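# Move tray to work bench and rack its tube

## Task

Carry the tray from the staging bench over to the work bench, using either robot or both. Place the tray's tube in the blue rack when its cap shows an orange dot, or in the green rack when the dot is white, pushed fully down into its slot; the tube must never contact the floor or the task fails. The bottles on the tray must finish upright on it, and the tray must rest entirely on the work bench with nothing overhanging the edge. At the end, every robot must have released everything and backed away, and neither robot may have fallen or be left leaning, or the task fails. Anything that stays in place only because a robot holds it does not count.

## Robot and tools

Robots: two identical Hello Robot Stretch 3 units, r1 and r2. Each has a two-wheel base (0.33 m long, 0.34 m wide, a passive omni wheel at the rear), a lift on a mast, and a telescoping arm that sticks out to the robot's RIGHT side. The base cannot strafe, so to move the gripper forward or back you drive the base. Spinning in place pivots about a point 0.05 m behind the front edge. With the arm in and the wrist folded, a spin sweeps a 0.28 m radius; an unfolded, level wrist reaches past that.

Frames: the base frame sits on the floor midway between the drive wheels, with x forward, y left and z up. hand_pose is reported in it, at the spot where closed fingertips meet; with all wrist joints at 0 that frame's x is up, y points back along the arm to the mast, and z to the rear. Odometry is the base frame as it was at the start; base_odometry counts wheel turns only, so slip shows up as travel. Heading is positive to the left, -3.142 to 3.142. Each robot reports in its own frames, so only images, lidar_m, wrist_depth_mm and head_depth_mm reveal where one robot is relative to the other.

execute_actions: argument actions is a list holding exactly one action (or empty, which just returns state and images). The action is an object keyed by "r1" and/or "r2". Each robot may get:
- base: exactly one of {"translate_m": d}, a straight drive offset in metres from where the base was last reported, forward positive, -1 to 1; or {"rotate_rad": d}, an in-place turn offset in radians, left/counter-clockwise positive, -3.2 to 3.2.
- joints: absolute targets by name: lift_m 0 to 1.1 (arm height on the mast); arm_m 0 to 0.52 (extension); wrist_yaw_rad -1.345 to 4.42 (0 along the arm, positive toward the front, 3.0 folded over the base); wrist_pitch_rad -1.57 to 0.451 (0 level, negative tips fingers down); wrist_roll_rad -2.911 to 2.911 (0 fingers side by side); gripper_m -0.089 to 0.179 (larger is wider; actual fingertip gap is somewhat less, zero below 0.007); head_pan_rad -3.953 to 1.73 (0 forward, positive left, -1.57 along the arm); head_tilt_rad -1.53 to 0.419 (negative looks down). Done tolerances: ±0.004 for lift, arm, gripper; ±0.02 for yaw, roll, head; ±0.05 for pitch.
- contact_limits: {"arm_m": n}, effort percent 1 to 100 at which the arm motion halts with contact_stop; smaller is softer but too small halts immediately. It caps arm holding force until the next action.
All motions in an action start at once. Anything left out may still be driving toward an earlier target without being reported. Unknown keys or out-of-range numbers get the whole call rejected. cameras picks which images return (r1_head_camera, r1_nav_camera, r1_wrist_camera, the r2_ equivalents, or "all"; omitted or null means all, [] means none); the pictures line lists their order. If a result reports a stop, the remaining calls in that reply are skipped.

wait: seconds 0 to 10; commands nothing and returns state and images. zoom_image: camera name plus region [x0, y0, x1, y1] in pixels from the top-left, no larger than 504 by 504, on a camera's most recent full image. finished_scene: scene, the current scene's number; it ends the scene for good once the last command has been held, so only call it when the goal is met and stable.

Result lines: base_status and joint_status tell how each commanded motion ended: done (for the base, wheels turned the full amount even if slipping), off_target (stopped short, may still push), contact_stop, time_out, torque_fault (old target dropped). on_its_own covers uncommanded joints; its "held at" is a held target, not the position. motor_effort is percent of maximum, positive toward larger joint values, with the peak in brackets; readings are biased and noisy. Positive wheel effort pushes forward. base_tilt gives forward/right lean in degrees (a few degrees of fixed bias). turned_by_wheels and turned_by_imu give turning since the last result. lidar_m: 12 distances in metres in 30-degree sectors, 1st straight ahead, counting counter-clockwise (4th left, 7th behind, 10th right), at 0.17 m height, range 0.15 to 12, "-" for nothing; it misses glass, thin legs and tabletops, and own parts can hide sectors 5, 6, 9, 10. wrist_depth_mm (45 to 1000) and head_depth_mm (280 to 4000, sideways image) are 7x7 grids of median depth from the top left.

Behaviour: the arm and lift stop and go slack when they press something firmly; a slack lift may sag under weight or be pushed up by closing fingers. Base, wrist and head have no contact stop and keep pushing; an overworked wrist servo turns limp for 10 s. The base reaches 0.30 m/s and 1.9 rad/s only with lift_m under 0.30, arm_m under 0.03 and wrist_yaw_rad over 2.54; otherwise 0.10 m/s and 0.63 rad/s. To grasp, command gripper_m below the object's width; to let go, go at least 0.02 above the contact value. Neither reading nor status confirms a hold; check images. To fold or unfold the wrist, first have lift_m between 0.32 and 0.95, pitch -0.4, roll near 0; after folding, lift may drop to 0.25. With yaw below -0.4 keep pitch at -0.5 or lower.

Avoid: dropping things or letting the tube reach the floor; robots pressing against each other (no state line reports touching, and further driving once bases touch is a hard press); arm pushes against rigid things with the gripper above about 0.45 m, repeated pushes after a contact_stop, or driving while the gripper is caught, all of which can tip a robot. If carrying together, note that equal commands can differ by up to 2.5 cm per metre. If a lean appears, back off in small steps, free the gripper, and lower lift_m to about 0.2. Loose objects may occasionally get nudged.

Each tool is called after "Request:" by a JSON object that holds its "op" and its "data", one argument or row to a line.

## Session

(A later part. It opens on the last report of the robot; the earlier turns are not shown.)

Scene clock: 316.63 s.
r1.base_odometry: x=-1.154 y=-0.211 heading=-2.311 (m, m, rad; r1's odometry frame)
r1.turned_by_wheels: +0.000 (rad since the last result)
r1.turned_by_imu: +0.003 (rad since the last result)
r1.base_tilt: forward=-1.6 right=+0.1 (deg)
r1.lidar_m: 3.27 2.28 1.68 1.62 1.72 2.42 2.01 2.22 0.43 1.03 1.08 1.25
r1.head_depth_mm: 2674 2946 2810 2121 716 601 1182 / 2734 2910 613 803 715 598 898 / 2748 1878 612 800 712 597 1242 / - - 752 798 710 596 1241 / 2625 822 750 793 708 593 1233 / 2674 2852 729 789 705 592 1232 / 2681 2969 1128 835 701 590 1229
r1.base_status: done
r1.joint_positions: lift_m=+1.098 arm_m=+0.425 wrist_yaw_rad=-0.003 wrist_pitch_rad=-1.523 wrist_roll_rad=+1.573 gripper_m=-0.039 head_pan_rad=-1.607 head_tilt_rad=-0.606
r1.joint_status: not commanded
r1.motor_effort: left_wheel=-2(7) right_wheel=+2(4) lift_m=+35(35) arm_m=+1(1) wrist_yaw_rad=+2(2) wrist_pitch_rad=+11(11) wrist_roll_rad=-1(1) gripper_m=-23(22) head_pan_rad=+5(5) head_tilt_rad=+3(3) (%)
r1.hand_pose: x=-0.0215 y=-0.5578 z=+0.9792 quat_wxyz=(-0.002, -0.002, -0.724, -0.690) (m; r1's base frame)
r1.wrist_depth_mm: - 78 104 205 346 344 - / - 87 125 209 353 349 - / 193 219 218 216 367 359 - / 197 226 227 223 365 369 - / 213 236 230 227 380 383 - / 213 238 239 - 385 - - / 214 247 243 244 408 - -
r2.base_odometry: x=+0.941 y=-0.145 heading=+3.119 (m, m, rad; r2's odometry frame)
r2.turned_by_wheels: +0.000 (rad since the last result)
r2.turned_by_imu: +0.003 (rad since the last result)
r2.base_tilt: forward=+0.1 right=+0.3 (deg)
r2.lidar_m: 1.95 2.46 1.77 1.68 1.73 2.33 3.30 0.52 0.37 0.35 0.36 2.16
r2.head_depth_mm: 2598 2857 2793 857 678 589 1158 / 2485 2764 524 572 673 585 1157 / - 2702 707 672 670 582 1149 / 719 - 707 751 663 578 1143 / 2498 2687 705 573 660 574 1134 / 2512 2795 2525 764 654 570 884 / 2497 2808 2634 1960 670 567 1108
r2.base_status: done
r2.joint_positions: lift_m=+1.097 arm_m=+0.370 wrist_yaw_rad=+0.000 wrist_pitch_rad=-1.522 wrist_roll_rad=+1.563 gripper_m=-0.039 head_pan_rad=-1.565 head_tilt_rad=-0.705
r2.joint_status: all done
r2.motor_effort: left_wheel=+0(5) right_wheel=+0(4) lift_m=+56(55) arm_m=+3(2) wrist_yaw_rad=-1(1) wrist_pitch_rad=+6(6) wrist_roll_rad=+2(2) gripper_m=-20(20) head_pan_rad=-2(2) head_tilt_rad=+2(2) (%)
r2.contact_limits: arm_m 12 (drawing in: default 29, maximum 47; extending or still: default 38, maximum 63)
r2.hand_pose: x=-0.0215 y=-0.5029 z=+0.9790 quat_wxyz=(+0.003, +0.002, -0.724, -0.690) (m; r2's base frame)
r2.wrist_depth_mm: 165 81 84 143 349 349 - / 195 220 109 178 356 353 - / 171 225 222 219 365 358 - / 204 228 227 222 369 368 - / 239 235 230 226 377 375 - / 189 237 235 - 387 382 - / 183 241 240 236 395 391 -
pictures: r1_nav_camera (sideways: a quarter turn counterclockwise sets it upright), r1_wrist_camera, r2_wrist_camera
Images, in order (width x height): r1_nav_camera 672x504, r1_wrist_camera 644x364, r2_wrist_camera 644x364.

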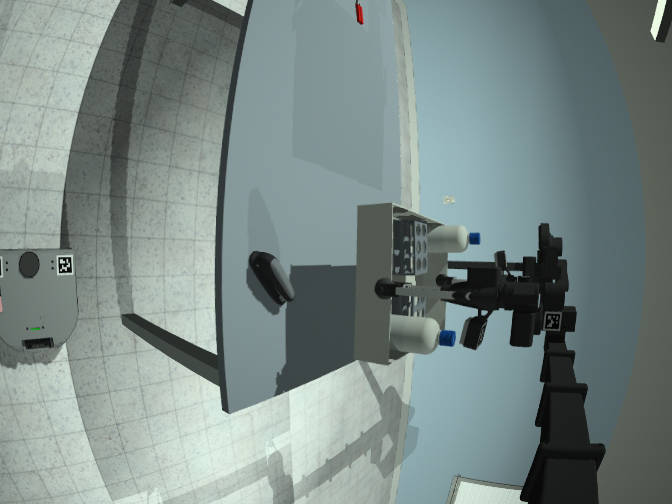

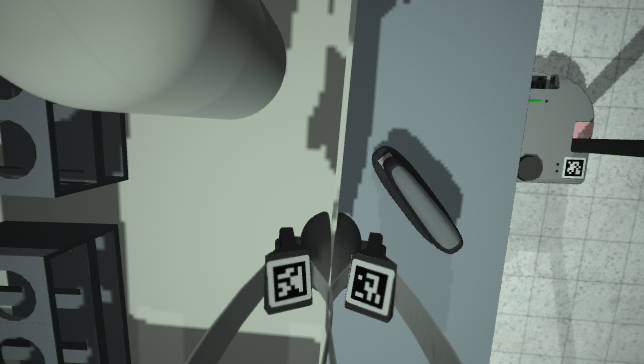

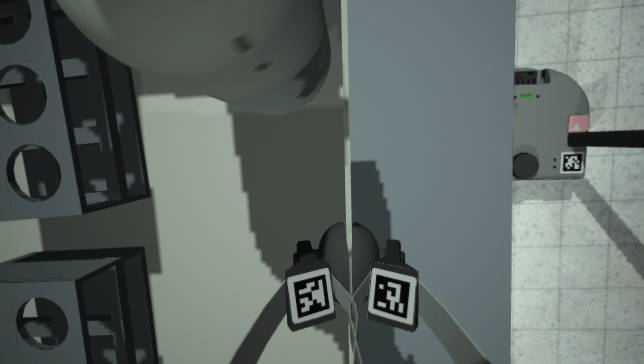

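Request:
{"op": "execute_actions", "data": {
  "actions": [
    {"r1":{"base":{"translate_m":-0.5},"joints":{"arm_m":0.41}},"r2":{"base":{"translate_m":0.5},"joints":{"arm_m":0.355}}}
  ],
  "cameras": []
}}

Request:
{"op": "execute_actions", "data": {
  "actions": [
    {"r1":{"base":{"translate_m":-0.5},"joints":{"arm_m":0.40}},"r2":{"base":{"translate_m":0.5},"joints":{"arm_m":0.345}}}
  ],
  "cameras": ["r1_wrist_camera","r2_wrist_camera"]
}}

Scene clock: 327.23 s.
r1.base_odometry: x=-0.817 y=+0.159 heading=-2.311 (m, m, rad; r1's odometry frame)
r1.turned_by_wheels: +0.000 (rad since the last result)
r1.turned_by_imu: +0.003 (rad since the last result)
r1.base_tilt: forward=-1.7 right=+0.0 (deg)
r1.lidar_m: 1.72 2.30 1.69 1.67 1.74 2.45 1.52 1.78 3.20 1.04 0.45 1.48
r1.head_depth_mm: 2688 2943 2827 2138 1735 1450 1251 / 2699 2931 602 1930 1723 1442 1246 / 2725 887 618 609 1713 1444 1242 / - - 737 1682 1641 1437 1239 / 2622 799 748 614 1654 1435 1239 / 2662 2856 726 615 1575 1425 1230 / 2652 2938 1126 894 1563 1423 1230
r1.base_status: done
r1.joint_positions: lift_m=+1.098 arm_m=+0.410 wrist_yaw_rad=-0.004 wrist_pitch_rad=-1.521 wrist_roll_rad=+1.576 gripper_m=-0.039 head_pan_rad=-1.607 head_tilt_rad=-0.606
r1.joint_status: all done
r1.motor_effort: left_wheel=-4(9) right_wheel=+2(2) lift_m=+35(35) arm_m=-1(2) wrist_yaw_rad=+3(4) wrist_pitch_rad=+10(11) wrist_roll_rad=-2(2) gripper_m=-23(23) head_pan_rad=+5(5) head_tilt_rad=+3(3) (%)
r1.hand_pose: x=-0.0215 y=-0.5435 z=+0.9792 quat_wxyz=(-0.003, -0.003, -0.724, -0.689) (m; r1's base frame)
r1.wrist_depth_mm: - 78 103 206 - - - / 85 87 125 210 - - - / 194 220 218 216 - - - / 197 228 226 224 - - - / 217 232 233 228 - - - / 213 241 237 - - - - / 213 248 245 244 - - -
r2.base_odometry: x=+0.441 y=-0.133 heading=+3.119 (m, m, rad; r2's odometry frame)
r2.turned_by_wheels: +0.000 (rad since the last result)
r2.turned_by_imu: +0.003 (rad since the last result)
r2.base_tilt: forward=+0.1 right=+0.4 (deg)
r2.lidar_m: 1.45 2.48 1.77 1.70 1.75 2.35 1.47 0.48 0.46 1.36 3.13 1.71
r2.head_depth_mm: 2494 2840 2812 856 785 1361 814 / 2433 2740 517 552 1577 1351 1156 / - 2722 721 567 1618 1346 1148 / 705 - 697 614 1610 1331 1142 / 2514 2656 691 655 1594 1324 1138 / 2528 2810 2625 1847 1584 1317 1132 / 2502 2807 2621 1964 1581 1313 1127
r2.base_status: done
r2.joint_positions: lift_m=+1.097 arm_m=+0.355 wrist_yaw_rad=+0.000 wrist_pitch_rad=-1.520 wrist_roll_rad=+1.567 gripper_m=-0.039 head_pan_rad=-1.565 head_tilt_rad=-0.705
r2.joint_status: all done
r2.motor_effort: left_wheel=-2(3) right_wheel=+1(6) lift_m=+56(56) arm_m=-2(6) wrist_yaw_rad=-1(1) wrist_pitch_rad=+5(6) wrist_roll_rad=+1(2) gripper_m=-19(20) head_pan_rad=-2(2) head_tilt_rad=+2(2) (%)
r2.hand_pose: x=-0.0215 y=-0.4887 z=+0.9790 quat_wxyz=(+0.002, +0.001, -0.724, -0.689) (m; r2's base frame)
r2.wrist_depth_mm: 167 81 84 137 - - - / 196 220 109 163 - - - / 170 226 222 218 - - - / 204 228 226 222 - - - / 239 236 231 225 - - - / 198 237 234 - - - - / 183 242 240 235 - - -
pictures: none
No camera images: the call's "cameras" was empty. Leave "cameras" out to get every camera's image.

Scene clock: 333.97 s.
r1.base_odometry: x=-0.479 y=+0.528 heading=-2.311 (m, m, rad; r1's odometry frame)
r1.turned_by_wheels: +0.000 (rad since the last result)
r1.turned_by_imu: +0.002 (rad since the last result)
r1.base_tilt: forward=-1.7 right=+0.0 (deg)
r1.lidar_m: 2.21 2.29 1.73 1.68 1.76 2.47 2.42 1.03 1.43 1.33 1.25 0.84
r1.head_depth_mm: 2673 2942 2794 2139 1729 1451 1251 / 2688 2880 581 599 1715 1445 1247 / 2765 875 619 590 1711 1446 1245 / - - 741 605 1628 1437 1239 / 2624 784 737 596 1628 1431 1236 / 2635 2861 716 598 1700 1430 1231 / 2630 2932 2695 2005 1699 1422 1231
r1.base_status: done
r1.joint_positions: lift_m=+1.098 arm_m=+0.400 wrist_yaw_rad=-0.005 wrist_pitch_rad=-1.532 wrist_roll_rad=+1.578 gripper_m=-0.039 head_pan_rad=-1.607 head_tilt_rad=-0.606
r1.joint_status: all done
r1.motor_effort: left_wheel=-4(8) right_wheel=+3(4) lift_m=+34(34) arm_m=-1(2) wrist_yaw_rad=+5(5) wrist_pitch_rad=+15(15) wrist_roll_rad=-2(3) gripper_m=-23(24) head_pan_rad=+5(5) head_tilt_rad=+4(2) (%)
r1.hand_pose: x=-0.0215 y=-0.5305 z=+0.9794 quat_wxyz=(-0.004, -0.004, -0.720, -0.694) (m; r1's base frame)
r1.wrist_depth_mm: - 77 98 204 - - - / 84 86 122 210 - - - / 193 219 220 217 - - - / 195 227 226 222 - - - / 212 231 231 226 - - - / 210 239 235 - - - - / 215 246 243 243 - - -
r2.base_odometry: x=-0.059 y=-0.122 heading=+3.119 (m, m, rad; r2's odometry frame)
r2.turned_by_wheels: +0.000 (rad since the last result)
r2.turned_by_imu: +0.003 (rad since the last result)
r2.base_tilt: forward=+0.2 right=+0.4 (deg)
r2.lidar_m: 1.17 2.48 1.78 1.71 1.76 2.38 1.41 0.88 1.26 1.33 1.33 0.97
r2.head_depth_mm: 2541 2809 2813 2016 1629 1362 1162 / - 2759 503 533 1633 1355 1149 / - 2751 714 561 1621 1341 1153 / 674 - 697 605 1611 1334 1144 / 2478 2667 684 553 1600 1332 1141 / 2494 2811 2670 1788 1577 1321 1136 / 2474 2789 2614 1970 1576 1317 1125
r2.base_status: done
r2.joint_positions: lift_m=+1.097 arm_m=+0.345 wrist_yaw_rad=-0.001 wrist_pitch_rad=-1.531 wrist_roll_rad=+1.570 gripper_m=-0.039 head_pan_rad=-1.565 head_tilt_rad=-0.705
r2.joint_status: all done
r2.motor_effort: left_wheel=-2(2) right_wheel=+2(6) lift_m=+56(56) arm_m=+0(5) wrist_yaw_rad=+0(0) wrist_pitch_rad=+9(9) wrist_roll_rad=+0(1) gripper_m=-20(20) head_pan_rad=-2(2) head_tilt_rad=+2(2) (%)
r2.hand_pose: x=-0.0215 y=-0.4758 z=+0.9791 quat_wxyz=(+0.000, +0.000, -0.721, -0.693) (m; r2's base frame)
r2.wrist_depth_mm: 192 82 83 127 - - - / 195 218 108 162 - - - / 168 225 222 217 - - - / 202 226 225 222 - - - / 238 234 229 226 - - - / 193 235 234 - - - - / 182 241 239 234 - - -
pictures: r1_wrist_camera, r2_wrist_camera
Images, in order (width x height): r1_wrist_camera 644x364, r2_wrist_camera 644x364.

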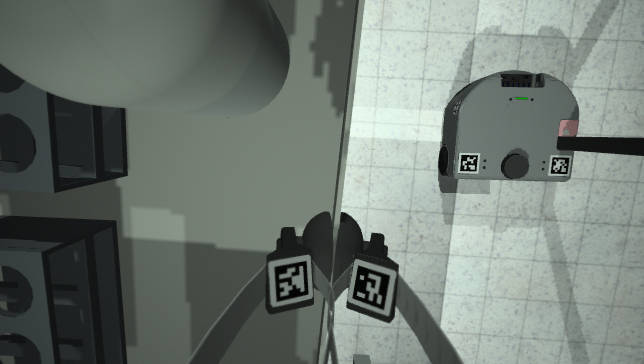

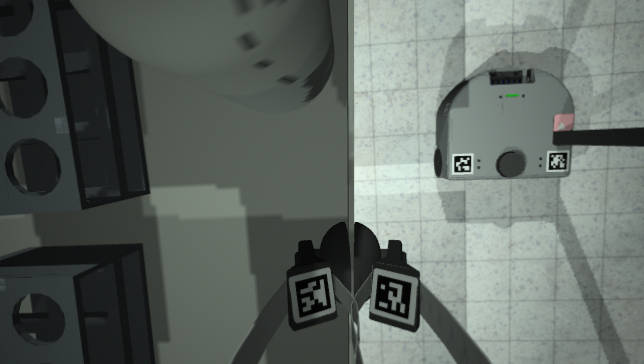

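Request:
{"op": "execute_actions", "data": {
  "actions": [
    {"r1":{"base":{"rotate_rad":-0.035},"joints":{"arm_m":0.388,"head_pan_rad":-2.3}},"r2":{"base":{"rotate_rad":0.035},"joints":{"arm_m":0.333,"head_pan_rad":-0.6,"head_tilt_rad":-0.9}}}
  ],
  "cameras": []
}}

Request:
{"op": "execute_actions", "data": {
  "actions": [
    {"r1":{"base":{"translate_m":-0.5}},"r2":{"base":{"translate_m":0.5}}}
  ],
  "cameras": ["r1_nav_camera","r2_head_camera"]
}}

Scene clock: 342.10 s.
r1.base_odometry: x=-0.479 y=+0.528 heading=-2.346 (m, m, rad; r1's odometry frame)
r1.turned_by_wheels: -0.035 (rad since the last result)
r1.turned_by_imu: -0.035 (rad since the last result)
r1.base_tilt: forward=-1.7 right=+0.1 (deg)
r1.lidar_m: 2.21 2.36 1.74 1.68 1.74 2.39 2.42 1.03 1.39 1.33 1.26 0.84
r1.head_depth_mm: - 1502 1183 2138 1693 1426 1252 / - 1587 1277 2059 1723 1448 1246 / - 3766 2449 2063 1721 1444 1242 / - 3724 2514 1924 1714 1441 1240 / - 3505 2740 2102 1706 1439 1238 / - 3291 2717 2092 1694 1428 1235 / 2937 3116 2698 2067 1696 1422 1229
r1.base_status: done
r1.joint_positions: lift_m=+1.098 arm_m=+0.388 wrist_yaw_rad=-0.003 wrist_pitch_rad=-1.501 wrist_roll_rad=+1.578 gripper_m=-0.039 head_pan_rad=-2.293 head_tilt_rad=-0.606
r1.joint_status: all done
r1.motor_effort: left_wheel=+0(3) right_wheel=+1(4) lift_m=+35(34) arm_m=-2(3) wrist_yaw_rad=+2(5) wrist_pitch_rad=+0(15) wrist_roll_rad=-2(3) gripper_m=-20(23) head_pan_rad=-5(54) head_tilt_rad=+2(2) (%)
r1.hand_pose: x=-0.0215 y=-0.5267 z=+0.9790 quat_wxyz=(-0.003, -0.004, -0.731, -0.682) (m; r1's base frame)
r1.wrist_depth_mm: - 80 116 207 - - - / - 89 136 211 - - - / 196 223 220 217 - - - / 203 231 225 224 - - - / 222 237 232 228 - - - / 218 243 241 - - - - / 225 249 246 245 - - -
r2.base_odometry: x=-0.059 y=-0.122 heading=-3.130 (m, m, rad; r2's odometry frame)
r2.turned_by_wheels: +0.035 (rad since the last result)
r2.turned_by_imu: +0.035 (rad since the last result)
r2.base_tilt: forward=+0.2 right=+0.3 (deg)
r2.lidar_m: 1.33 2.39 1.77 1.71 1.78 2.45 1.22 0.88 1.26 1.33 1.33 0.97
r2.head_depth_mm: 3114 2688 2073 1704 1438 1250 1102 / 3359 1379 2012 1688 1434 1242 1099 / 3590 1222 1983 1689 1419 1235 1093 / 1468 1135 2011 1663 1411 1232 1085 / 1448 1085 2009 1653 1403 1217 1079 / 1427 1036 1560 1520 1394 1209 1072 / 1395 1114 1909 1623 1382 1207 1071
r2.base_status: done
r2.joint_positions: lift_m=+1.097 arm_m=+0.333 wrist_yaw_rad=-0.004 wrist_pitch_rad=-1.500 wrist_roll_rad=+1.576 gripper_m=-0.039 head_pan_rad=-0.607 head_tilt_rad=-0.888
r2.joint_status: all done
r2.motor_effort: left_wheel=-3(7) right_wheel=+3(7) lift_m=+56(56) arm_m=-4(4) wrist_yaw_rad=+3(3) wrist_pitch_rad=-1(9) wrist_roll_rad=-2(2) gripper_m=-18(20) head_pan_rad=+2(35) head_tilt_rad=-6(22) (%)
r2.hand_pose: x=-0.0215 y=-0.4719 z=+0.9788 quat_wxyz=(-0.003, -0.004, -0.731, -0.682) (m; r2's base frame)
r2.wrist_depth_mm: 169 84 86 133 - - - / 199 223 113 166 - - - / 174 229 225 219 - - - / 177 232 229 224 - - - / 244 238 233 227 - - - / 188 240 237 - - - - / 187 244 241 236 - - -
pictures: none
No camera images: the call's "cameras" was empty. Leave "cameras" out to get every camera's image.

Scene clock: 348.83 s.
r1.base_odometry: x=-0.129 y=+0.885 heading=-2.346 (m, m, rad; r1's odometry frame)
r1.turned_by_wheels: +0.000 (rad since the last result)
r1.turned_by_imu: +0.003 (rad since the last result)
r1.base_tilt: forward=-1.6 right=+0.0 (deg)
r1.lidar_m: 2.71 2.36 1.74 1.68 1.75 2.39 1.93 0.59 1.09 1.34 3.18 1.31
r1.head_depth_mm: - 1504 1170 891 1732 1452 1248 / - 1578 1161 886 1592 1448 1246 / - 3736 1153 881 816 973 1178 / - 3707 1020 881 1670 1442 1244 / - 3521 1141 971 1659 1432 1237 / - 3320 1131 1902 1574 1425 1237 / 2942 3130 2500 2003 1686 1430 1225
r1.base_status: done
r1.joint_positions: lift_m=+1.098 arm_m=+0.388 wrist_yaw_rad=-0.003 wrist_pitch_rad=-1.491 wrist_roll_rad=+1.578 gripper_m=-0.039 head_pan_rad=-2.293 head_tilt_rad=-0.606
r1.joint_status: not commanded
r1.motor_effort: left_wheel=-1(3) right_wheel=+1(6) lift_m=+35(34) arm_m=-3(2) wrist_yaw_rad=+3(2) wrist_pitch_rad=-4(4) wrist_roll_rad=-3(3) gripper_m=-19(21) head_pan_rad=-5(5) head_tilt_rad=+3(3) (%)
r1.hand_pose: x=-0.0215 y=-0.5293 z=+0.9790 quat_wxyz=(-0.003, -0.004, -0.734, -0.679) (m; r1's base frame)
r1.wrist_depth_mm: - 81 116 204 - - - / 85 91 136 212 - - - / 198 225 222 219 - - - / 205 231 228 224 - - - / 215 240 234 227 - - - / 217 243 241 - - - - / 227 251 246 247 - - -
r2.base_odometry: x=-0.559 y=-0.128 heading=-3.130 (m, m, rad; r2's odometry frame)
r2.turned_by_wheels: +0.000 (rad since the last result)
r2.turned_by_imu: +0.002 (rad since the last result)
r2.base_tilt: forward=+0.1 right=+0.3 (deg)
r2.lidar_m: 1.36 2.38 1.76 1.70 1.77 2.45 1.35 1.37 3.15 1.34 1.05 0.53
r2.head_depth_mm: 3149 1104 887 1665 1433 1248 1107 / 3410 1085 843 1648 1439 1246 1094 / 3652 1073 838 1562 1419 1236 1093 / 1471 1060 828 768 1101 1225 1089 / 1442 1049 846 1651 1368 1226 1077 / 1412 1034 1872 1561 1396 1213 1072 / 1396 1157 1857 1631 1382 1208 1072
r2.base_status: done
r2.joint_positions: lift_m=+1.097 arm_m=+0.333 wrist_yaw_rad=-0.005 wrist_pitch_rad=-1.491 wrist_roll_rad=+1.578 gripper_m=-0.039 head_pan_rad=-0.607 head_tilt_rad=-0.889
r2.joint_status: not commanded
r2.motor_effort: left_wheel=-4(4) right_wheel=+4(8) lift_m=+56(56) arm_m=-4(4) wrist_yaw_rad=+4(4) wrist_pitch_rad=-3(3) wrist_roll_rad=-3(3) gripper_m=-17(19) head_pan_rad=+3(3) head_tilt_rad=-5(6) (%)
r2.hand_pose: x=-0.0215 y=-0.4743 z=+0.9788 quat_wxyz=(-0.004, -0.005, -0.734, -0.679) (m; r2's base frame)
r2.wrist_depth_mm: 169 84 86 133 - - - / 202 224 114 167 - - - / 176 229 226 219 - - - / 180 233 230 224 - - - / 245 240 234 228 - - - / 188 243 239 - - - - / 189 245 244 237 - - -
pictures: r1_nav_camera (sideways: a quarter turn counterclockwise sets it upright), r2_head_camera (sideways: a quarter turn clockwise sets it upright)
Images, in order (width x height): r1_nav_camera 672x504, r2_head_camera 896x504.

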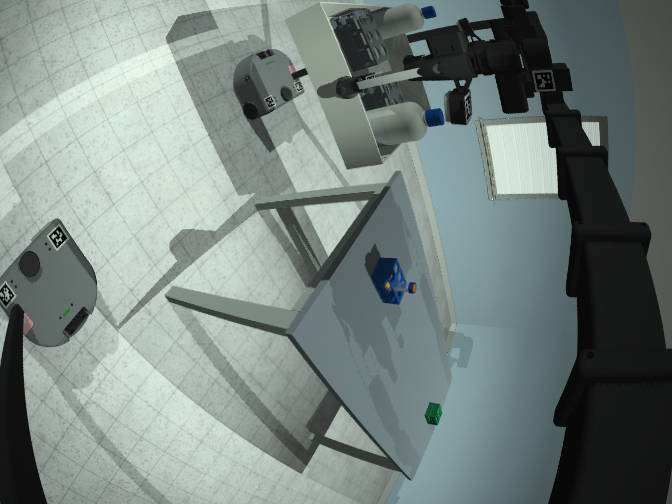

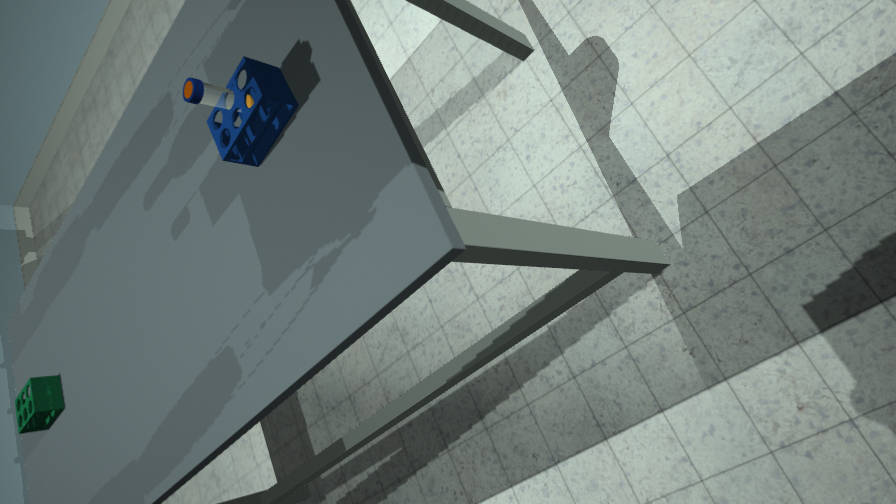

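Request:
{"op": "execute_actions", "data": {
  "actions": [
    {"r1":{"base":{"translate_m":-0.55}},"r2":{"base":{"translate_m":0.55}}}
  ],
  "cameras": ["r1_nav_camera"]
}}

Request:
{"op": "execute_actions", "data": {
  "actions": [
    {"r1":{"base":{"translate_m":-0.55},"joints":{"head_pan_rad":-1.57}},"r2":{"base":{"translate_m":0.55},"joints":{"head_pan_rad":-1.57}}}
  ],
  "cameras": ["r1_nav_camera","r2_nav_camera","r1_wrist_camera","r2_wrist_camera"]
}}

Scene clock: 360.43 s.
r1.base_odometry: x=+0.256 y=+1.277 heading=-2.347 (m, m, rad; r1's odometry frame)
r1.turned_by_wheels: +0.000 (rad since the last result)
r1.turned_by_imu: +0.004 (rad since the last result)
r1.base_tilt: forward=-1.7 right=+0.1 (deg)
r1.lidar_m: 1.84 2.37 1.74 1.68 1.74 2.40 1.39 1.40 1.03 0.35 3.18 2.06
r1.head_depth_mm: - 1507 1170 892 1726 1455 1250 / - 1585 1161 886 1596 1449 1247 / - 3730 1152 883 732 1444 1244 / - 3732 1147 877 711 1376 1238 / - 3526 1136 873 707 623 1235 / - 3299 1138 871 703 593 1207 / 2916 3138 1128 866 700 590 541
r1.base_status: done
r1.joint_positions: lift_m=+1.098 arm_m=+0.388 wrist_yaw_rad=-0.003 wrist_pitch_rad=-1.481 wrist_roll_rad=+1.578 gripper_m=-0.039 head_pan_rad=-2.293 head_tilt_rad=-0.606
r1.joint_status: not commanded
r1.motor_effort: left_wheel=-1(6) right_wheel=+2(3) lift_m=+34(34) arm_m=-2(2) wrist_yaw_rad=+3(3) wrist_pitch_rad=-9(9) wrist_roll_rad=-3(3) gripper_m=-21(21) head_pan_rad=-5(5) head_tilt_rad=+2(3) (%)
r1.hand_pose: x=-0.0215 y=-0.5318 z=+0.9790 quat_wxyz=(-0.004, -0.004, -0.738, -0.675) (m; r1's base frame)
r1.wrist_depth_mm: - 82 116 204 343 334 983 / 85 92 135 211 349 344 - / 199 225 220 216 361 353 - / 207 231 227 223 367 359 - / 215 240 235 227 377 368 - / 220 246 243 - 385 - - / 229 255 249 - - - -
r2.base_odometry: x=-1.109 y=-0.134 heading=-3.130 (m, m, rad; r2's odometry frame)
r2.turned_by_wheels: +0.000 (rad since the last result)
r2.turned_by_imu: +0.002 (rad since the last result)
r2.base_tilt: forward=+0.0 right=+0.4 (deg)
r2.lidar_m: 1.35 2.37 1.75 1.69 1.77 2.44 1.89 2.10 0.34 0.34 0.35 0.49
r2.head_depth_mm: 3159 1102 853 696 589 542 1100 / 3394 1089 846 693 599 1235 1047 / 3446 1074 838 685 1389 1186 1093 / 3236 1059 830 737 1409 1204 1084 / 3141 1048 848 1654 1349 1220 1077 / 2995 1037 1918 1596 1398 1212 1074 / 2823 1154 1853 1623 1379 1206 1069
r2.base_status: done
r2.joint_positions: lift_m=+1.097 arm_m=+0.333 wrist_yaw_rad=-0.006 wrist_pitch_rad=-1.482 wrist_roll_rad=+1.581 gripper_m=-0.039 head_pan_rad=-0.607 head_tilt_rad=-0.889
r2.joint_status: not commanded
r2.motor_effort: left_wheel=-4(5) right_wheel=+5(9) lift_m=+56(55) arm_m=-4(4) wrist_yaw_rad=+5(4) wrist_pitch_rad=-6(6) wrist_roll_rad=-4(4) gripper_m=-18(19) head_pan_rad=+3(3) head_tilt_rad=-6(6) (%)
r2.hand_pose: x=-0.0215 y=-0.4767 z=+0.9788 quat_wxyz=(-0.005, -0.006, -0.738, -0.675) (m; r2's base frame)
r2.wrist_depth_mm: 172 85 87 133 - - - / 205 227 116 167 354 345 - / 178 231 227 219 360 351 - / 181 235 230 224 369 364 - / 246 242 235 229 374 370 - / 189 244 239 - 378 379 - / 190 249 244 235 396 382 -
pictures: r1_nav_camera (sideways: a quarter turn counterclockwise sets it upright)
Images, in order (width x height): r1_nav_camera 672x504.

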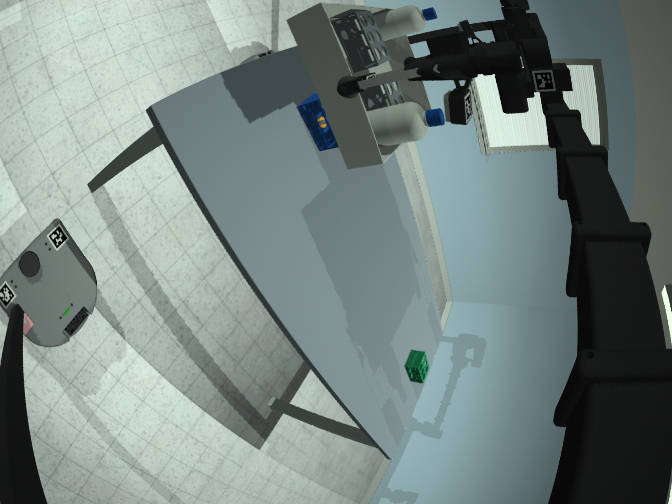

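Scene clock: 367.57 s.
r1.base_odometry: x=+0.641 y=+1.670 heading=-2.347 (m, m, rad; r1's odometry frame)
r1.turned_by_wheels: +0.000 (rad since the last result)
r1.turned_by_imu: +0.004 (rad since the last result)
r1.base_tilt: forward=-1.7 right=+0.0 (deg)
r1.lidar_m: 2.38 2.37 1.74 1.68 1.75 2.42 2.89 0.88 1.03 0.99 1.03 0.67
r1.head_depth_mm: 2658 2933 2800 861 717 601 1180 / 2731 2791 579 595 714 600 1176 / - 1844 720 599 711 598 1178 / 1290 - 752 795 709 595 1193 / 2653 800 739 611 706 594 1185 / 2668 2917 744 616 704 592 1185 / 2630 2897 2684 864 701 590 1182
r1.base_status: done
r1.joint_positions: lift_m=+1.098 arm_m=+0.388 wrist_yaw_rad=-0.005 wrist_pitch_rad=-1.473 wrist_roll_rad=+1.579 gripper_m=-0.039 head_pan_rad=-1.577 head_tilt_rad=-0.606
r1.joint_status: all done
r1.motor_effort: left_wheel=-4(6) right_wheel=+3(4) lift_m=+35(34) arm_m=-2(2) wrist_yaw_rad=+5(6) wrist_pitch_rad=-12(12) wrist_roll_rad=-2(3) gripper_m=-21(21) head_pan_rad=+5(55) head_tilt_rad=+4(3) (%)
r1.hand_pose: x=-0.0215 y=-0.5339 z=+0.9790 quat_wxyz=(-0.004, -0.005, -0.740, -0.672) (m; r1's base frame)
r1.wrist_depth_mm: - 82 116 204 340 337 - / 86 93 136 212 350 344 - / 201 226 223 216 359 349 - / 229 236 230 223 368 358 - / 220 244 236 228 378 373 - / 220 248 242 - 384 379 - / 232 257 249 247 393 384 -
r2.base_odometry: x=-1.659 y=-0.140 heading=-3.131 (m, m, rad; r2's odometry frame)
r2.turned_by_wheels: +0.000 (rad since the last result)
r2.turned_by_imu: +0.002 (rad since the last result)
r2.base_tilt: forward=+0.1 right=+0.3 (deg)
r2.lidar_m: 2.82 2.35 1.74 1.69 1.76 2.43 2.43 0.49 0.36 0.35 0.36 0.50
r2.head_depth_mm: 2593 979 801 697 602 1248 1100 / 2475 648 520 690 600 1242 1096 / - 676 550 685 607 1235 1108 / - 655 549 680 602 1226 1102 / 2470 646 551 675 598 1218 1084 / 2644 1035 763 670 595 1172 1072 / 2651 1022 805 664 591 1164 1069
r2.base_status: done
r2.joint_positions: lift_m=+1.097 arm_m=+0.333 wrist_yaw_rad=-0.007 wrist_pitch_rad=-1.474 wrist_roll_rad=+1.582 gripper_m=-0.039 head_pan_rad=-1.563 head_tilt_rad=-0.889
r2.joint_status: all done
r2.motor_effort: left_wheel=-5(6) right_wheel=+6(10) lift_m=+56(56) arm_m=-4(4) wrist_yaw_rad=+6(6) wrist_pitch_rad=-8(8) wrist_roll_rad=-4(4) gripper_m=-19(19) head_pan_rad=-4(35) head_tilt_rad=-5(6) (%)
r2.hand_pose: x=-0.0215 y=-0.4786 z=+0.9788 quat_wxyz=(-0.006, -0.007, -0.740, -0.672) (m; r2's base frame)
r2.wrist_depth_mm: 173 86 88 132 348 340 - / 208 226 118 166 353 346 - / 178 232 227 221 360 350 - / 183 238 230 223 367 360 - / 237 241 236 229 376 368 - / 192 244 240 - 379 375 - / 192 248 244 236 391 - -
pictures: r1_nav_camera (sideways: a quarter turn counterclockwise sets it upright), r1_wrist_camera, r2_nav_camera (sideways: a quarter turn counterclockwise sets it upright), r2_wrist_camera
Images, in order (width x height): r1_nav_camera 672x504, r1_wrist_camera 644x364, r2_nav_camera 672x504, r2_wrist_camera 644x364.

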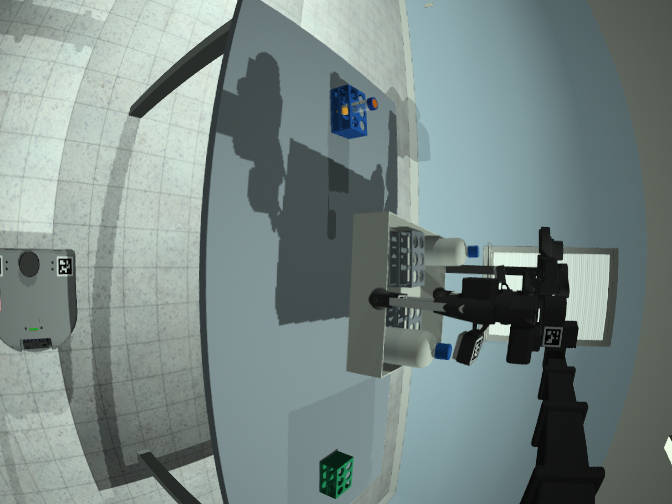

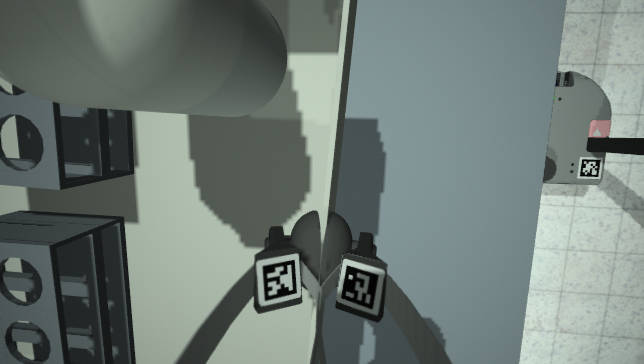

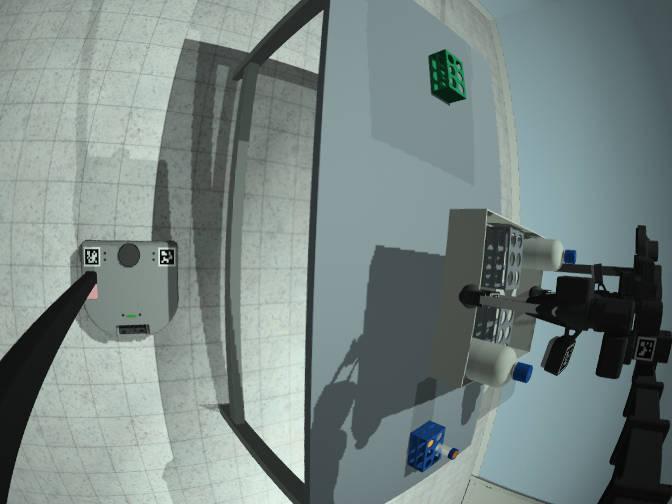

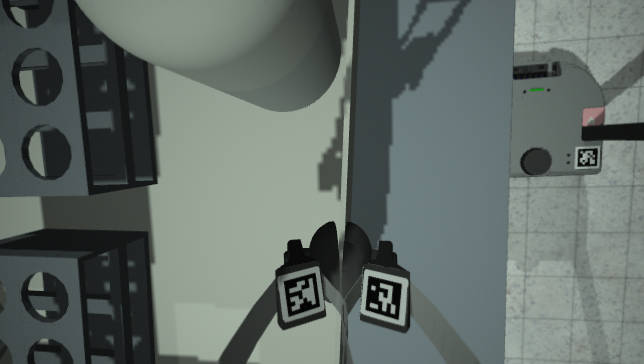

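Good spot. Lower, release, retreat.

Request:
{"op": "execute_actions", "data": {
  "actions": [
    {"r1":{"joints":{"lift_m":0.948}},"r2":{"joints":{"lift_m":0.948}}}
  ],
  "cameras": []
}}

Request:
{"op": "execute_actions", "data": {
  "actions": [
    {"r1":{"joints":{"gripper_m":0.06}},"r2":{"joints":{"gripper_m":0.06}}}
  ],
  "cameras": []
}}

Request:
{"op": "execute_actions", "data": {
  "actions": [
    {"r1":{"joints":{"lift_m":1.04}},"r2":{"joints":{"lift_m":1.04}}}
  ],
  "cameras": []
}}

Request:
{"op": "execute_actions", "data": {
  "actions": [
    {"r1":{"joints":{"arm_m":0.02}},"r2":{"joints":{"arm_m":0.02}}}
  ],
  "cameras": ["r1_nav_camera","r2_nav_camera"]
}}

Scene clock: 373.70 s.
r1.base_odometry: x=+0.641 y=+1.670 heading=-2.347 (m, m, rad; r1's odometry frame)
r1.turned_by_wheels: +0.000 (rad since the last result)
r1.turned_by_imu: +0.000 (rad since the last result)
r1.base_tilt: forward=-1.6 right=+0.0 (deg)
r1.lidar_m: 2.39 2.38 1.75 1.68 1.75 2.41 2.89 0.88 1.03 0.99 1.04 0.68
r1.head_depth_mm: 2647 2890 - 857 716 600 1182 / 2638 - 1070 694 678 599 1176 / 2593 - - 797 678 598 1175 / 808 863 - 820 684 596 1187 / 2608 2922 896 823 676 594 1189 / 2636 2910 2742 837 686 592 1186 / 2643 2916 2704 863 701 589 1181
r1.base_status: not commanded
r1.joint_positions: lift_m=+0.948 arm_m=+0.388 wrist_yaw_rad=-0.005 wrist_pitch_rad=-1.473 wrist_roll_rad=+1.579 gripper_m=-0.039 head_pan_rad=-1.577 head_tilt_rad=-0.606
r1.joint_status: all done
r1.motor_effort: left_wheel=-4(4) right_wheel=+3(3) lift_m=+30(31) arm_m=-2(2) wrist_yaw_rad=+5(4) wrist_pitch_rad=-12(12) wrist_roll_rad=-3(3) gripper_m=-21(22) head_pan_rad=+5(5) head_tilt_rad=+3(3) (%)
r1.hand_pose: x=-0.0215 y=-0.5339 z=+0.8292 quat_wxyz=(-0.004, -0.005, -0.740, -0.672) (m; r1's base frame)
r1.wrist_depth_mm: - 83 116 205 207 201 196 / 87 93 136 211 213 206 201 / 199 226 223 218 217 211 204 / 230 233 229 224 223 215 208 / 221 241 236 228 224 220 212 / 221 246 240 - 231 226 218 / 231 255 247 242 238 230 225
r2.base_odometry: x=-1.659 y=-0.140 heading=-3.131 (m, m, rad; r2's odometry frame)
r2.turned_by_wheels: +0.000 (rad since the last result)
r2.turned_by_imu: +0.000 (rad since the last result)
r2.base_tilt: forward=+0.1 right=+0.3 (deg)
r2.lidar_m: 2.83 2.36 1.74 1.69 1.76 2.44 2.43 0.49 0.36 0.35 0.36 0.50
r2.head_depth_mm: 2489 - 813 678 602 1246 1103 / 2511 1009 583 640 600 1241 1101 / - - 735 651 606 1239 1106 / 2473 2580 752 648 603 1228 1104 / 2620 1006 742 647 598 1226 1079 / 2624 1034 813 654 594 1170 1074 / 2649 1022 805 663 592 1163 1068
r2.base_status: not commanded
r2.joint_positions: lift_m=+0.948 arm_m=+0.333 wrist_yaw_rad=-0.007 wrist_pitch_rad=-1.474 wrist_roll_rad=+1.582 gripper_m=-0.039 head_pan_rad=-1.563 head_tilt_rad=-0.889
r2.joint_status: all done
r2.motor_effort: left_wheel=-5(5) right_wheel=+6(6) lift_m=+39(52) arm_m=-4(4) wrist_yaw_rad=+5(5) wrist_pitch_rad=-8(8) wrist_roll_rad=-4(4) gripper_m=-19(19) head_pan_rad=-3(2) head_tilt_rad=-6(6) (%)
r2.hand_pose: x=-0.0215 y=-0.4787 z=+0.8293 quat_wxyz=(-0.006, -0.007, -0.740, -0.672) (m; r2's base frame)
r2.wrist_depth_mm: 172 85 87 132 208 200 196 / 208 226 117 165 212 204 199 / 178 231 227 219 215 208 203 / 183 236 232 223 220 212 206 / 236 243 236 228 225 217 211 / 190 246 240 - 226 221 217 / 192 250 246 237 237 224 221
pictures: none
No camera images: the call's "cameras" was empty. Leave "cameras" out to get every camera's image.

Scene clock: 375.20 s.
r1.base_odometry: x=+0.641 y=+1.670 heading=-2.347 (m, m, rad; r1's odometry frame)
r1.turned_by_wheels: +0.000 (rad since the last result)
r1.turned_by_imu: +0.000 (rad since the last result)
r1.base_tilt: forward=-1.6 right=+0.1 (deg)
r1.lidar_m: 2.38 2.38 1.75 1.68 1.76 2.42 2.89 0.87 1.03 0.99 1.04 0.67
r1.head_depth_mm: 2656 2870 - 857 716 602 1179 / 2630 - 1089 695 678 600 1176 / 2606 - - 798 680 597 1197 / 807 864 - 826 675 596 1193 / 2613 2938 897 827 678 595 1194 / 2645 2933 2727 839 685 592 1190 / 2649 2929 2712 866 700 590 1182
r1.base_status: not commanded
r1.joint_positions: lift_m=+0.948 arm_m=+0.388 wrist_yaw_rad=-0.002 wrist_pitch_rad=-1.492 wrist_roll_rad=+1.577 gripper_m=+0.060 head_pan_rad=-1.577 head_tilt_rad=-0.606
r1.joint_status: all done
r1.motor_effort: left_wheel=+0(3) right_wheel=+0(3) lift_m=+30(30) arm_m=-3(3) wrist_yaw_rad=+2(5) wrist_pitch_rad=-4(12) wrist_roll_rad=-2(3) gripper_m=+0(100) head_pan_rad=+4(5) head_tilt_rad=+4(4) (%)
r1.hand_pose: x=-0.0215 y=-0.5291 z=+0.8292 quat_wxyz=(-0.003, -0.003, -0.734, -0.679) (m; r1's base frame)
r1.wrist_depth_mm: 83 88 126 210 209 203 200 / 95 102 147 217 213 207 201 / 206 230 227 222 218 212 207 / 242 235 230 227 223 217 212 / 215 241 238 231 226 222 217 / 220 245 - 239 237 227 221 / 227 255 250 245 241 232 228
r2.base_odometry: x=-1.659 y=-0.140 heading=-3.130 (m, m, rad; r2's odometry frame)
r2.turned_by_wheels: +0.000 (rad since the last result)
r2.turned_by_imu: +0.000 (rad since the last result)
r2.base_tilt: forward=+0.2 right=+0.4 (deg)
r2.lidar_m: 2.82 2.35 1.74 1.69 1.76 2.45 2.44 0.49 0.36 0.35 0.36 0.50
r2.head_depth_mm: 2489 - 824 679 602 1247 1103 / 2509 1010 586 641 599 1242 1091 / - - 738 651 607 1238 1107 / 2489 2573 768 647 602 1231 1102 / 2629 1007 750 649 598 1221 1080 / 2635 1036 812 656 594 1174 1075 / 2617 1022 807 665 602 1164 1068
r2.base_status: not commanded
r2.joint_positions: lift_m=+0.948 arm_m=+0.333 wrist_yaw_rad=-0.002 wrist_pitch_rad=-1.493 wrist_roll_rad=+1.578 gripper_m=+0.060 head_pan_rad=-1.563 head_tilt_rad=-0.889
r2.joint_status: all done
r2.motor_effort: left_wheel=-3(6) right_wheel=+2(6) lift_m=+40(39) arm_m=-4(4) wrist_yaw_rad=+2(5) wrist_pitch_rad=-3(8) wrist_roll_rad=-3(4) gripper_m=+0(79) head_pan_rad=-3(4) head_tilt_rad=-5(5) (%)
r2.hand_pose: x=-0.0215 y=-0.4737 z=+0.8293 quat_wxyz=(-0.003, -0.003, -0.734, -0.680) (m; r2's base frame)
r2.wrist_depth_mm: 170 85 89 151 209 203 199 / 205 226 121 202 213 206 203 / 206 231 228 222 218 211 207 / 239 239 232 226 221 214 211 / 224 245 238 230 225 219 927 / 226 248 245 236 233 224 949 / 197 253 248 241 237 227 971
pictures: none
No camera images: the call's "cameras" was empty. Leave "cameras" out to get every camera's image.

Scene clock: 376.87 s.
r1.base_odometry: x=+0.641 y=+1.670 heading=-2.347 (m, m, rad; r1's odometry frame)
r1.turned_by_wheels: +0.000 (rad since the last result)
r1.turned_by_imu: +0.000 (rad since the last result)
r1.base_tilt: forward=-1.7 right=+0.1 (deg)
r1.lidar_m: 2.38 2.37 1.75 1.69 1.75 2.41 2.89 0.87 1.03 0.99 1.03 0.68
r1.head_depth_mm: - 2955 2802 890 717 601 1183 / - 2968 1118 689 679 599 1176 / - - 988 804 679 596 1194 / 1231 1422 995 834 684 595 1194 / 2643 2915 897 827 676 594 1191 / 2653 2922 2712 837 685 592 1185 / 2638 2926 2698 865 701 591 1182
r1.base_status: not commanded
r1.joint_positions: lift_m=+1.040 arm_m=+0.388 wrist_yaw_rad=-0.002 wrist_pitch_rad=-1.493 wrist_roll_rad=+1.577 gripper_m=+0.060 head_pan_rad=-1.577 head_tilt_rad=-0.606
r1.joint_status: all done
r1.motor_effort: left_wheel=+0(0) right_wheel=+0(0) lift_m=+30(29) arm_m=-2(3) wrist_yaw_rad=+0(2) wrist_pitch_rad=-4(3) wrist_roll_rad=-2(3) gripper_m=+1(1) head_pan_rad=+5(5) head_tilt_rad=+2(2) (%)
r1.hand_pose: x=-0.0215 y=-0.5289 z=+0.9212 quat_wxyz=(-0.003, -0.003, -0.734, -0.679) (m; r1's base frame)
r1.wrist_depth_mm: 320 136 168 278 292 287 944 / 324 259 177 307 302 291 963 / 335 272 319 317 305 297 297 / 342 327 326 320 314 304 - / 335 311 334 329 320 312 - / 334 317 - 337 331 321 - / 311 296 324 341 337 332 -
r2.base_odometry: x=-1.659 y=-0.140 heading=-3.130 (m, m, rad; r2's odometry frame)
r2.turned_by_wheels: +0.000 (rad since the last result)
r2.turned_by_imu: +0.000 (rad since the last result)
r2.base_tilt: forward=+0.1 right=+0.2 (deg)
r2.lidar_m: 2.82 2.36 1.74 1.69 1.76 2.44 2.44 0.49 0.36 0.35 0.36 0.50
r2.head_depth_mm: 2623 2688 855 696 601 1251 1103 / 2694 1009 767 642 599 1240 1097 / - 957 758 651 608 1236 1110 / 2573 782 790 647 603 1228 1103 / 2636 1010 749 650 599 1220 1085 / 2653 1031 813 654 595 1175 1076 / 2627 1022 805 664 603 1165 1072
r2.base_status: not commanded
r2.joint_positions: lift_m=+1.040 arm_m=+0.333 wrist_yaw_rad=-0.002 wrist_pitch_rad=-1.494 wrist_roll_rad=+1.577 gripper_m=+0.060 head_pan_rad=-1.563 head_tilt_rad=-0.889
r2.joint_status: all done
r2.motor_effort: left_wheel=-3(3) right_wheel=+2(2) lift_m=+47(51) arm_m=-4(4) wrist_yaw_rad=+1(2) wrist_pitch_rad=-3(3) wrist_roll_rad=-3(3) gripper_m=+1(0) head_pan_rad=-3(3) head_tilt_rad=-5(6) (%)
r2.hand_pose: x=-0.0215 y=-0.4735 z=+0.9211 quat_wxyz=(-0.003, -0.003, -0.733, -0.680) (m; r2's base frame)
r2.wrist_depth_mm: 294 260 140 175 295 287 959 / 336 268 182 220 300 294 963 / 343 297 321 314 305 299 989 / 352 333 329 320 314 307 - / 354 290 333 328 316 311 - / 302 294 344 331 328 317 - / 308 300 319 337 332 329 -
pictures: none
No camera images: the call's "cameras" was empty. Leave "cameras" out to get every camera's image.

Scene clock: 380.77 s.
r1.base_odometry: x=+0.641 y=+1.670 heading=-2.347 (m, m, rad; r1's odometry frame)
r1.turned_by_wheels: +0.000 (rad since the last result)
r1.turned_by_imu: +0.000 (rad since the last result)
r1.base_tilt: forward=-1.7 right=+0.0 (deg)
r1.lidar_m: 2.38 2.37 1.75 1.68 1.75 2.42 2.89 0.87 1.03 0.99 1.03 0.67
r1.head_depth_mm: 2626 2902 - - - - - / 2656 2874 - - - - 1203 / 2620 2886 - - - - - / 1055 2811 1575 836 689 - - / 2645 2919 898 828 678 624 - / 2634 2906 2735 840 685 593 1190 / 2663 2930 2679 863 700 589 1186
r1.base_status: not commanded
r1.joint_positions: lift_m=+1.040 arm_m=+0.020 wrist_yaw_rad=+0.000 wrist_pitch_rad=-1.494 wrist_roll_rad=+1.575 gripper_m=+0.060 head_pan_rad=-1.577 head_tilt_rad=-0.606
r1.joint_status: all done
r1.motor_effort: left_wheel=+0(0) right_wheel=-1(0) lift_m=+29(29) arm_m=-2(3) wrist_yaw_rad=+0(2) wrist_pitch_rad=-3(3) wrist_roll_rad=-2(2) gripper_m=+1(0) head_pan_rad=+5(5) head_tilt_rad=+3(3) (%)
r1.hand_pose: x=-0.0215 y=-0.1606 z=+0.9212 quat_wxyz=(-0.001, -0.002, -0.734, -0.680) (m; r1's base frame)
r1.wrist_depth_mm: 322 313 - - 982 971 922 / 333 325 - - - - 959 / 334 331 - - - - 974 / 342 335 - - - - - / 360 347 - - - - - / 366 357 - - - - - / 371 366 - - - - -
r2.base_odometry: x=-1.659 y=-0.140 heading=-3.130 (m, m, rad; r2's odometry frame)
r2.turned_by_wheels: +0.000 (rad since the last result)
r2.turned_by_imu: +0.000 (rad since the last result)
r2.base_tilt: forward=+0.1 right=+0.3 (deg)
r2.lidar_m: 2.82 2.35 1.75 1.69 1.76 2.43 2.43 0.49 0.36 0.35 0.36 0.50
r2.head_depth_mm: - - - - - 1236 1104 / - - - - - 1238 1097 / 2466 - - - - 1169 1106 / 2522 1386 792 663 - 1227 1083 / 2611 1007 748 656 - 1220 1078 / 2620 1036 815 655 594 1174 1076 / 2638 1023 807 665 604 1163 1070
r2.base_status: not commanded
r2.joint_positions: lift_m=+1.040 arm_m=+0.020 wrist_yaw_rad=-0.001 wrist_pitch_rad=-1.495 wrist_roll_rad=+1.576 gripper_m=+0.060 head_pan_rad=-1.563 head_tilt_rad=-0.889
r2.joint_status: all done
r2.motor_effort: left_wheel=-2(2) right_wheel=+2(2) lift_m=+48(47) arm_m=-4(5) wrist_yaw_rad=+0(2) wrist_pitch_rad=-2(2) wrist_roll_rad=-2(3) gripper_m=+1(0) head_pan_rad=-3(4) head_tilt_rad=-6(5) (%)
r2.hand_pose: x=-0.0215 y=-0.1603 z=+0.9211 quat_wxyz=(-0.002, -0.002, -0.733, -0.680) (m; r2's base frame)
r2.wrist_depth_mm: 332 322 - - - 996 952 / 336 330 - - - - 985 / 343 336 - - - - 999 / 347 346 - - - - - / 353 352 - - - - - / 358 357 354 - - - - / 373 368 - - - - -
pictures: r1_nav_camera (sideways: a quarter turn counterclockwise sets it upright), r2_nav_camera (sideways: a quarter turn counterclockwise sets it upright)
Images, in order (width x height): r1_nav_camera 672x504, r2_nav_camera 672x504.

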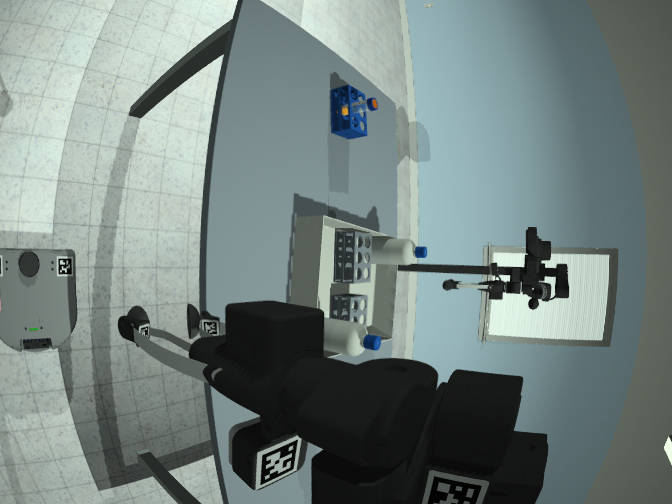

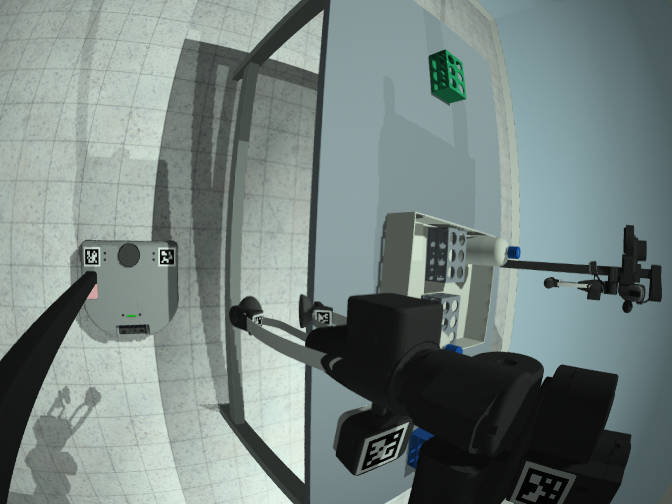

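Request:
{"op": "finished_scene", "data": {
  "scene": 1
}}

The scene is finished: the task was done.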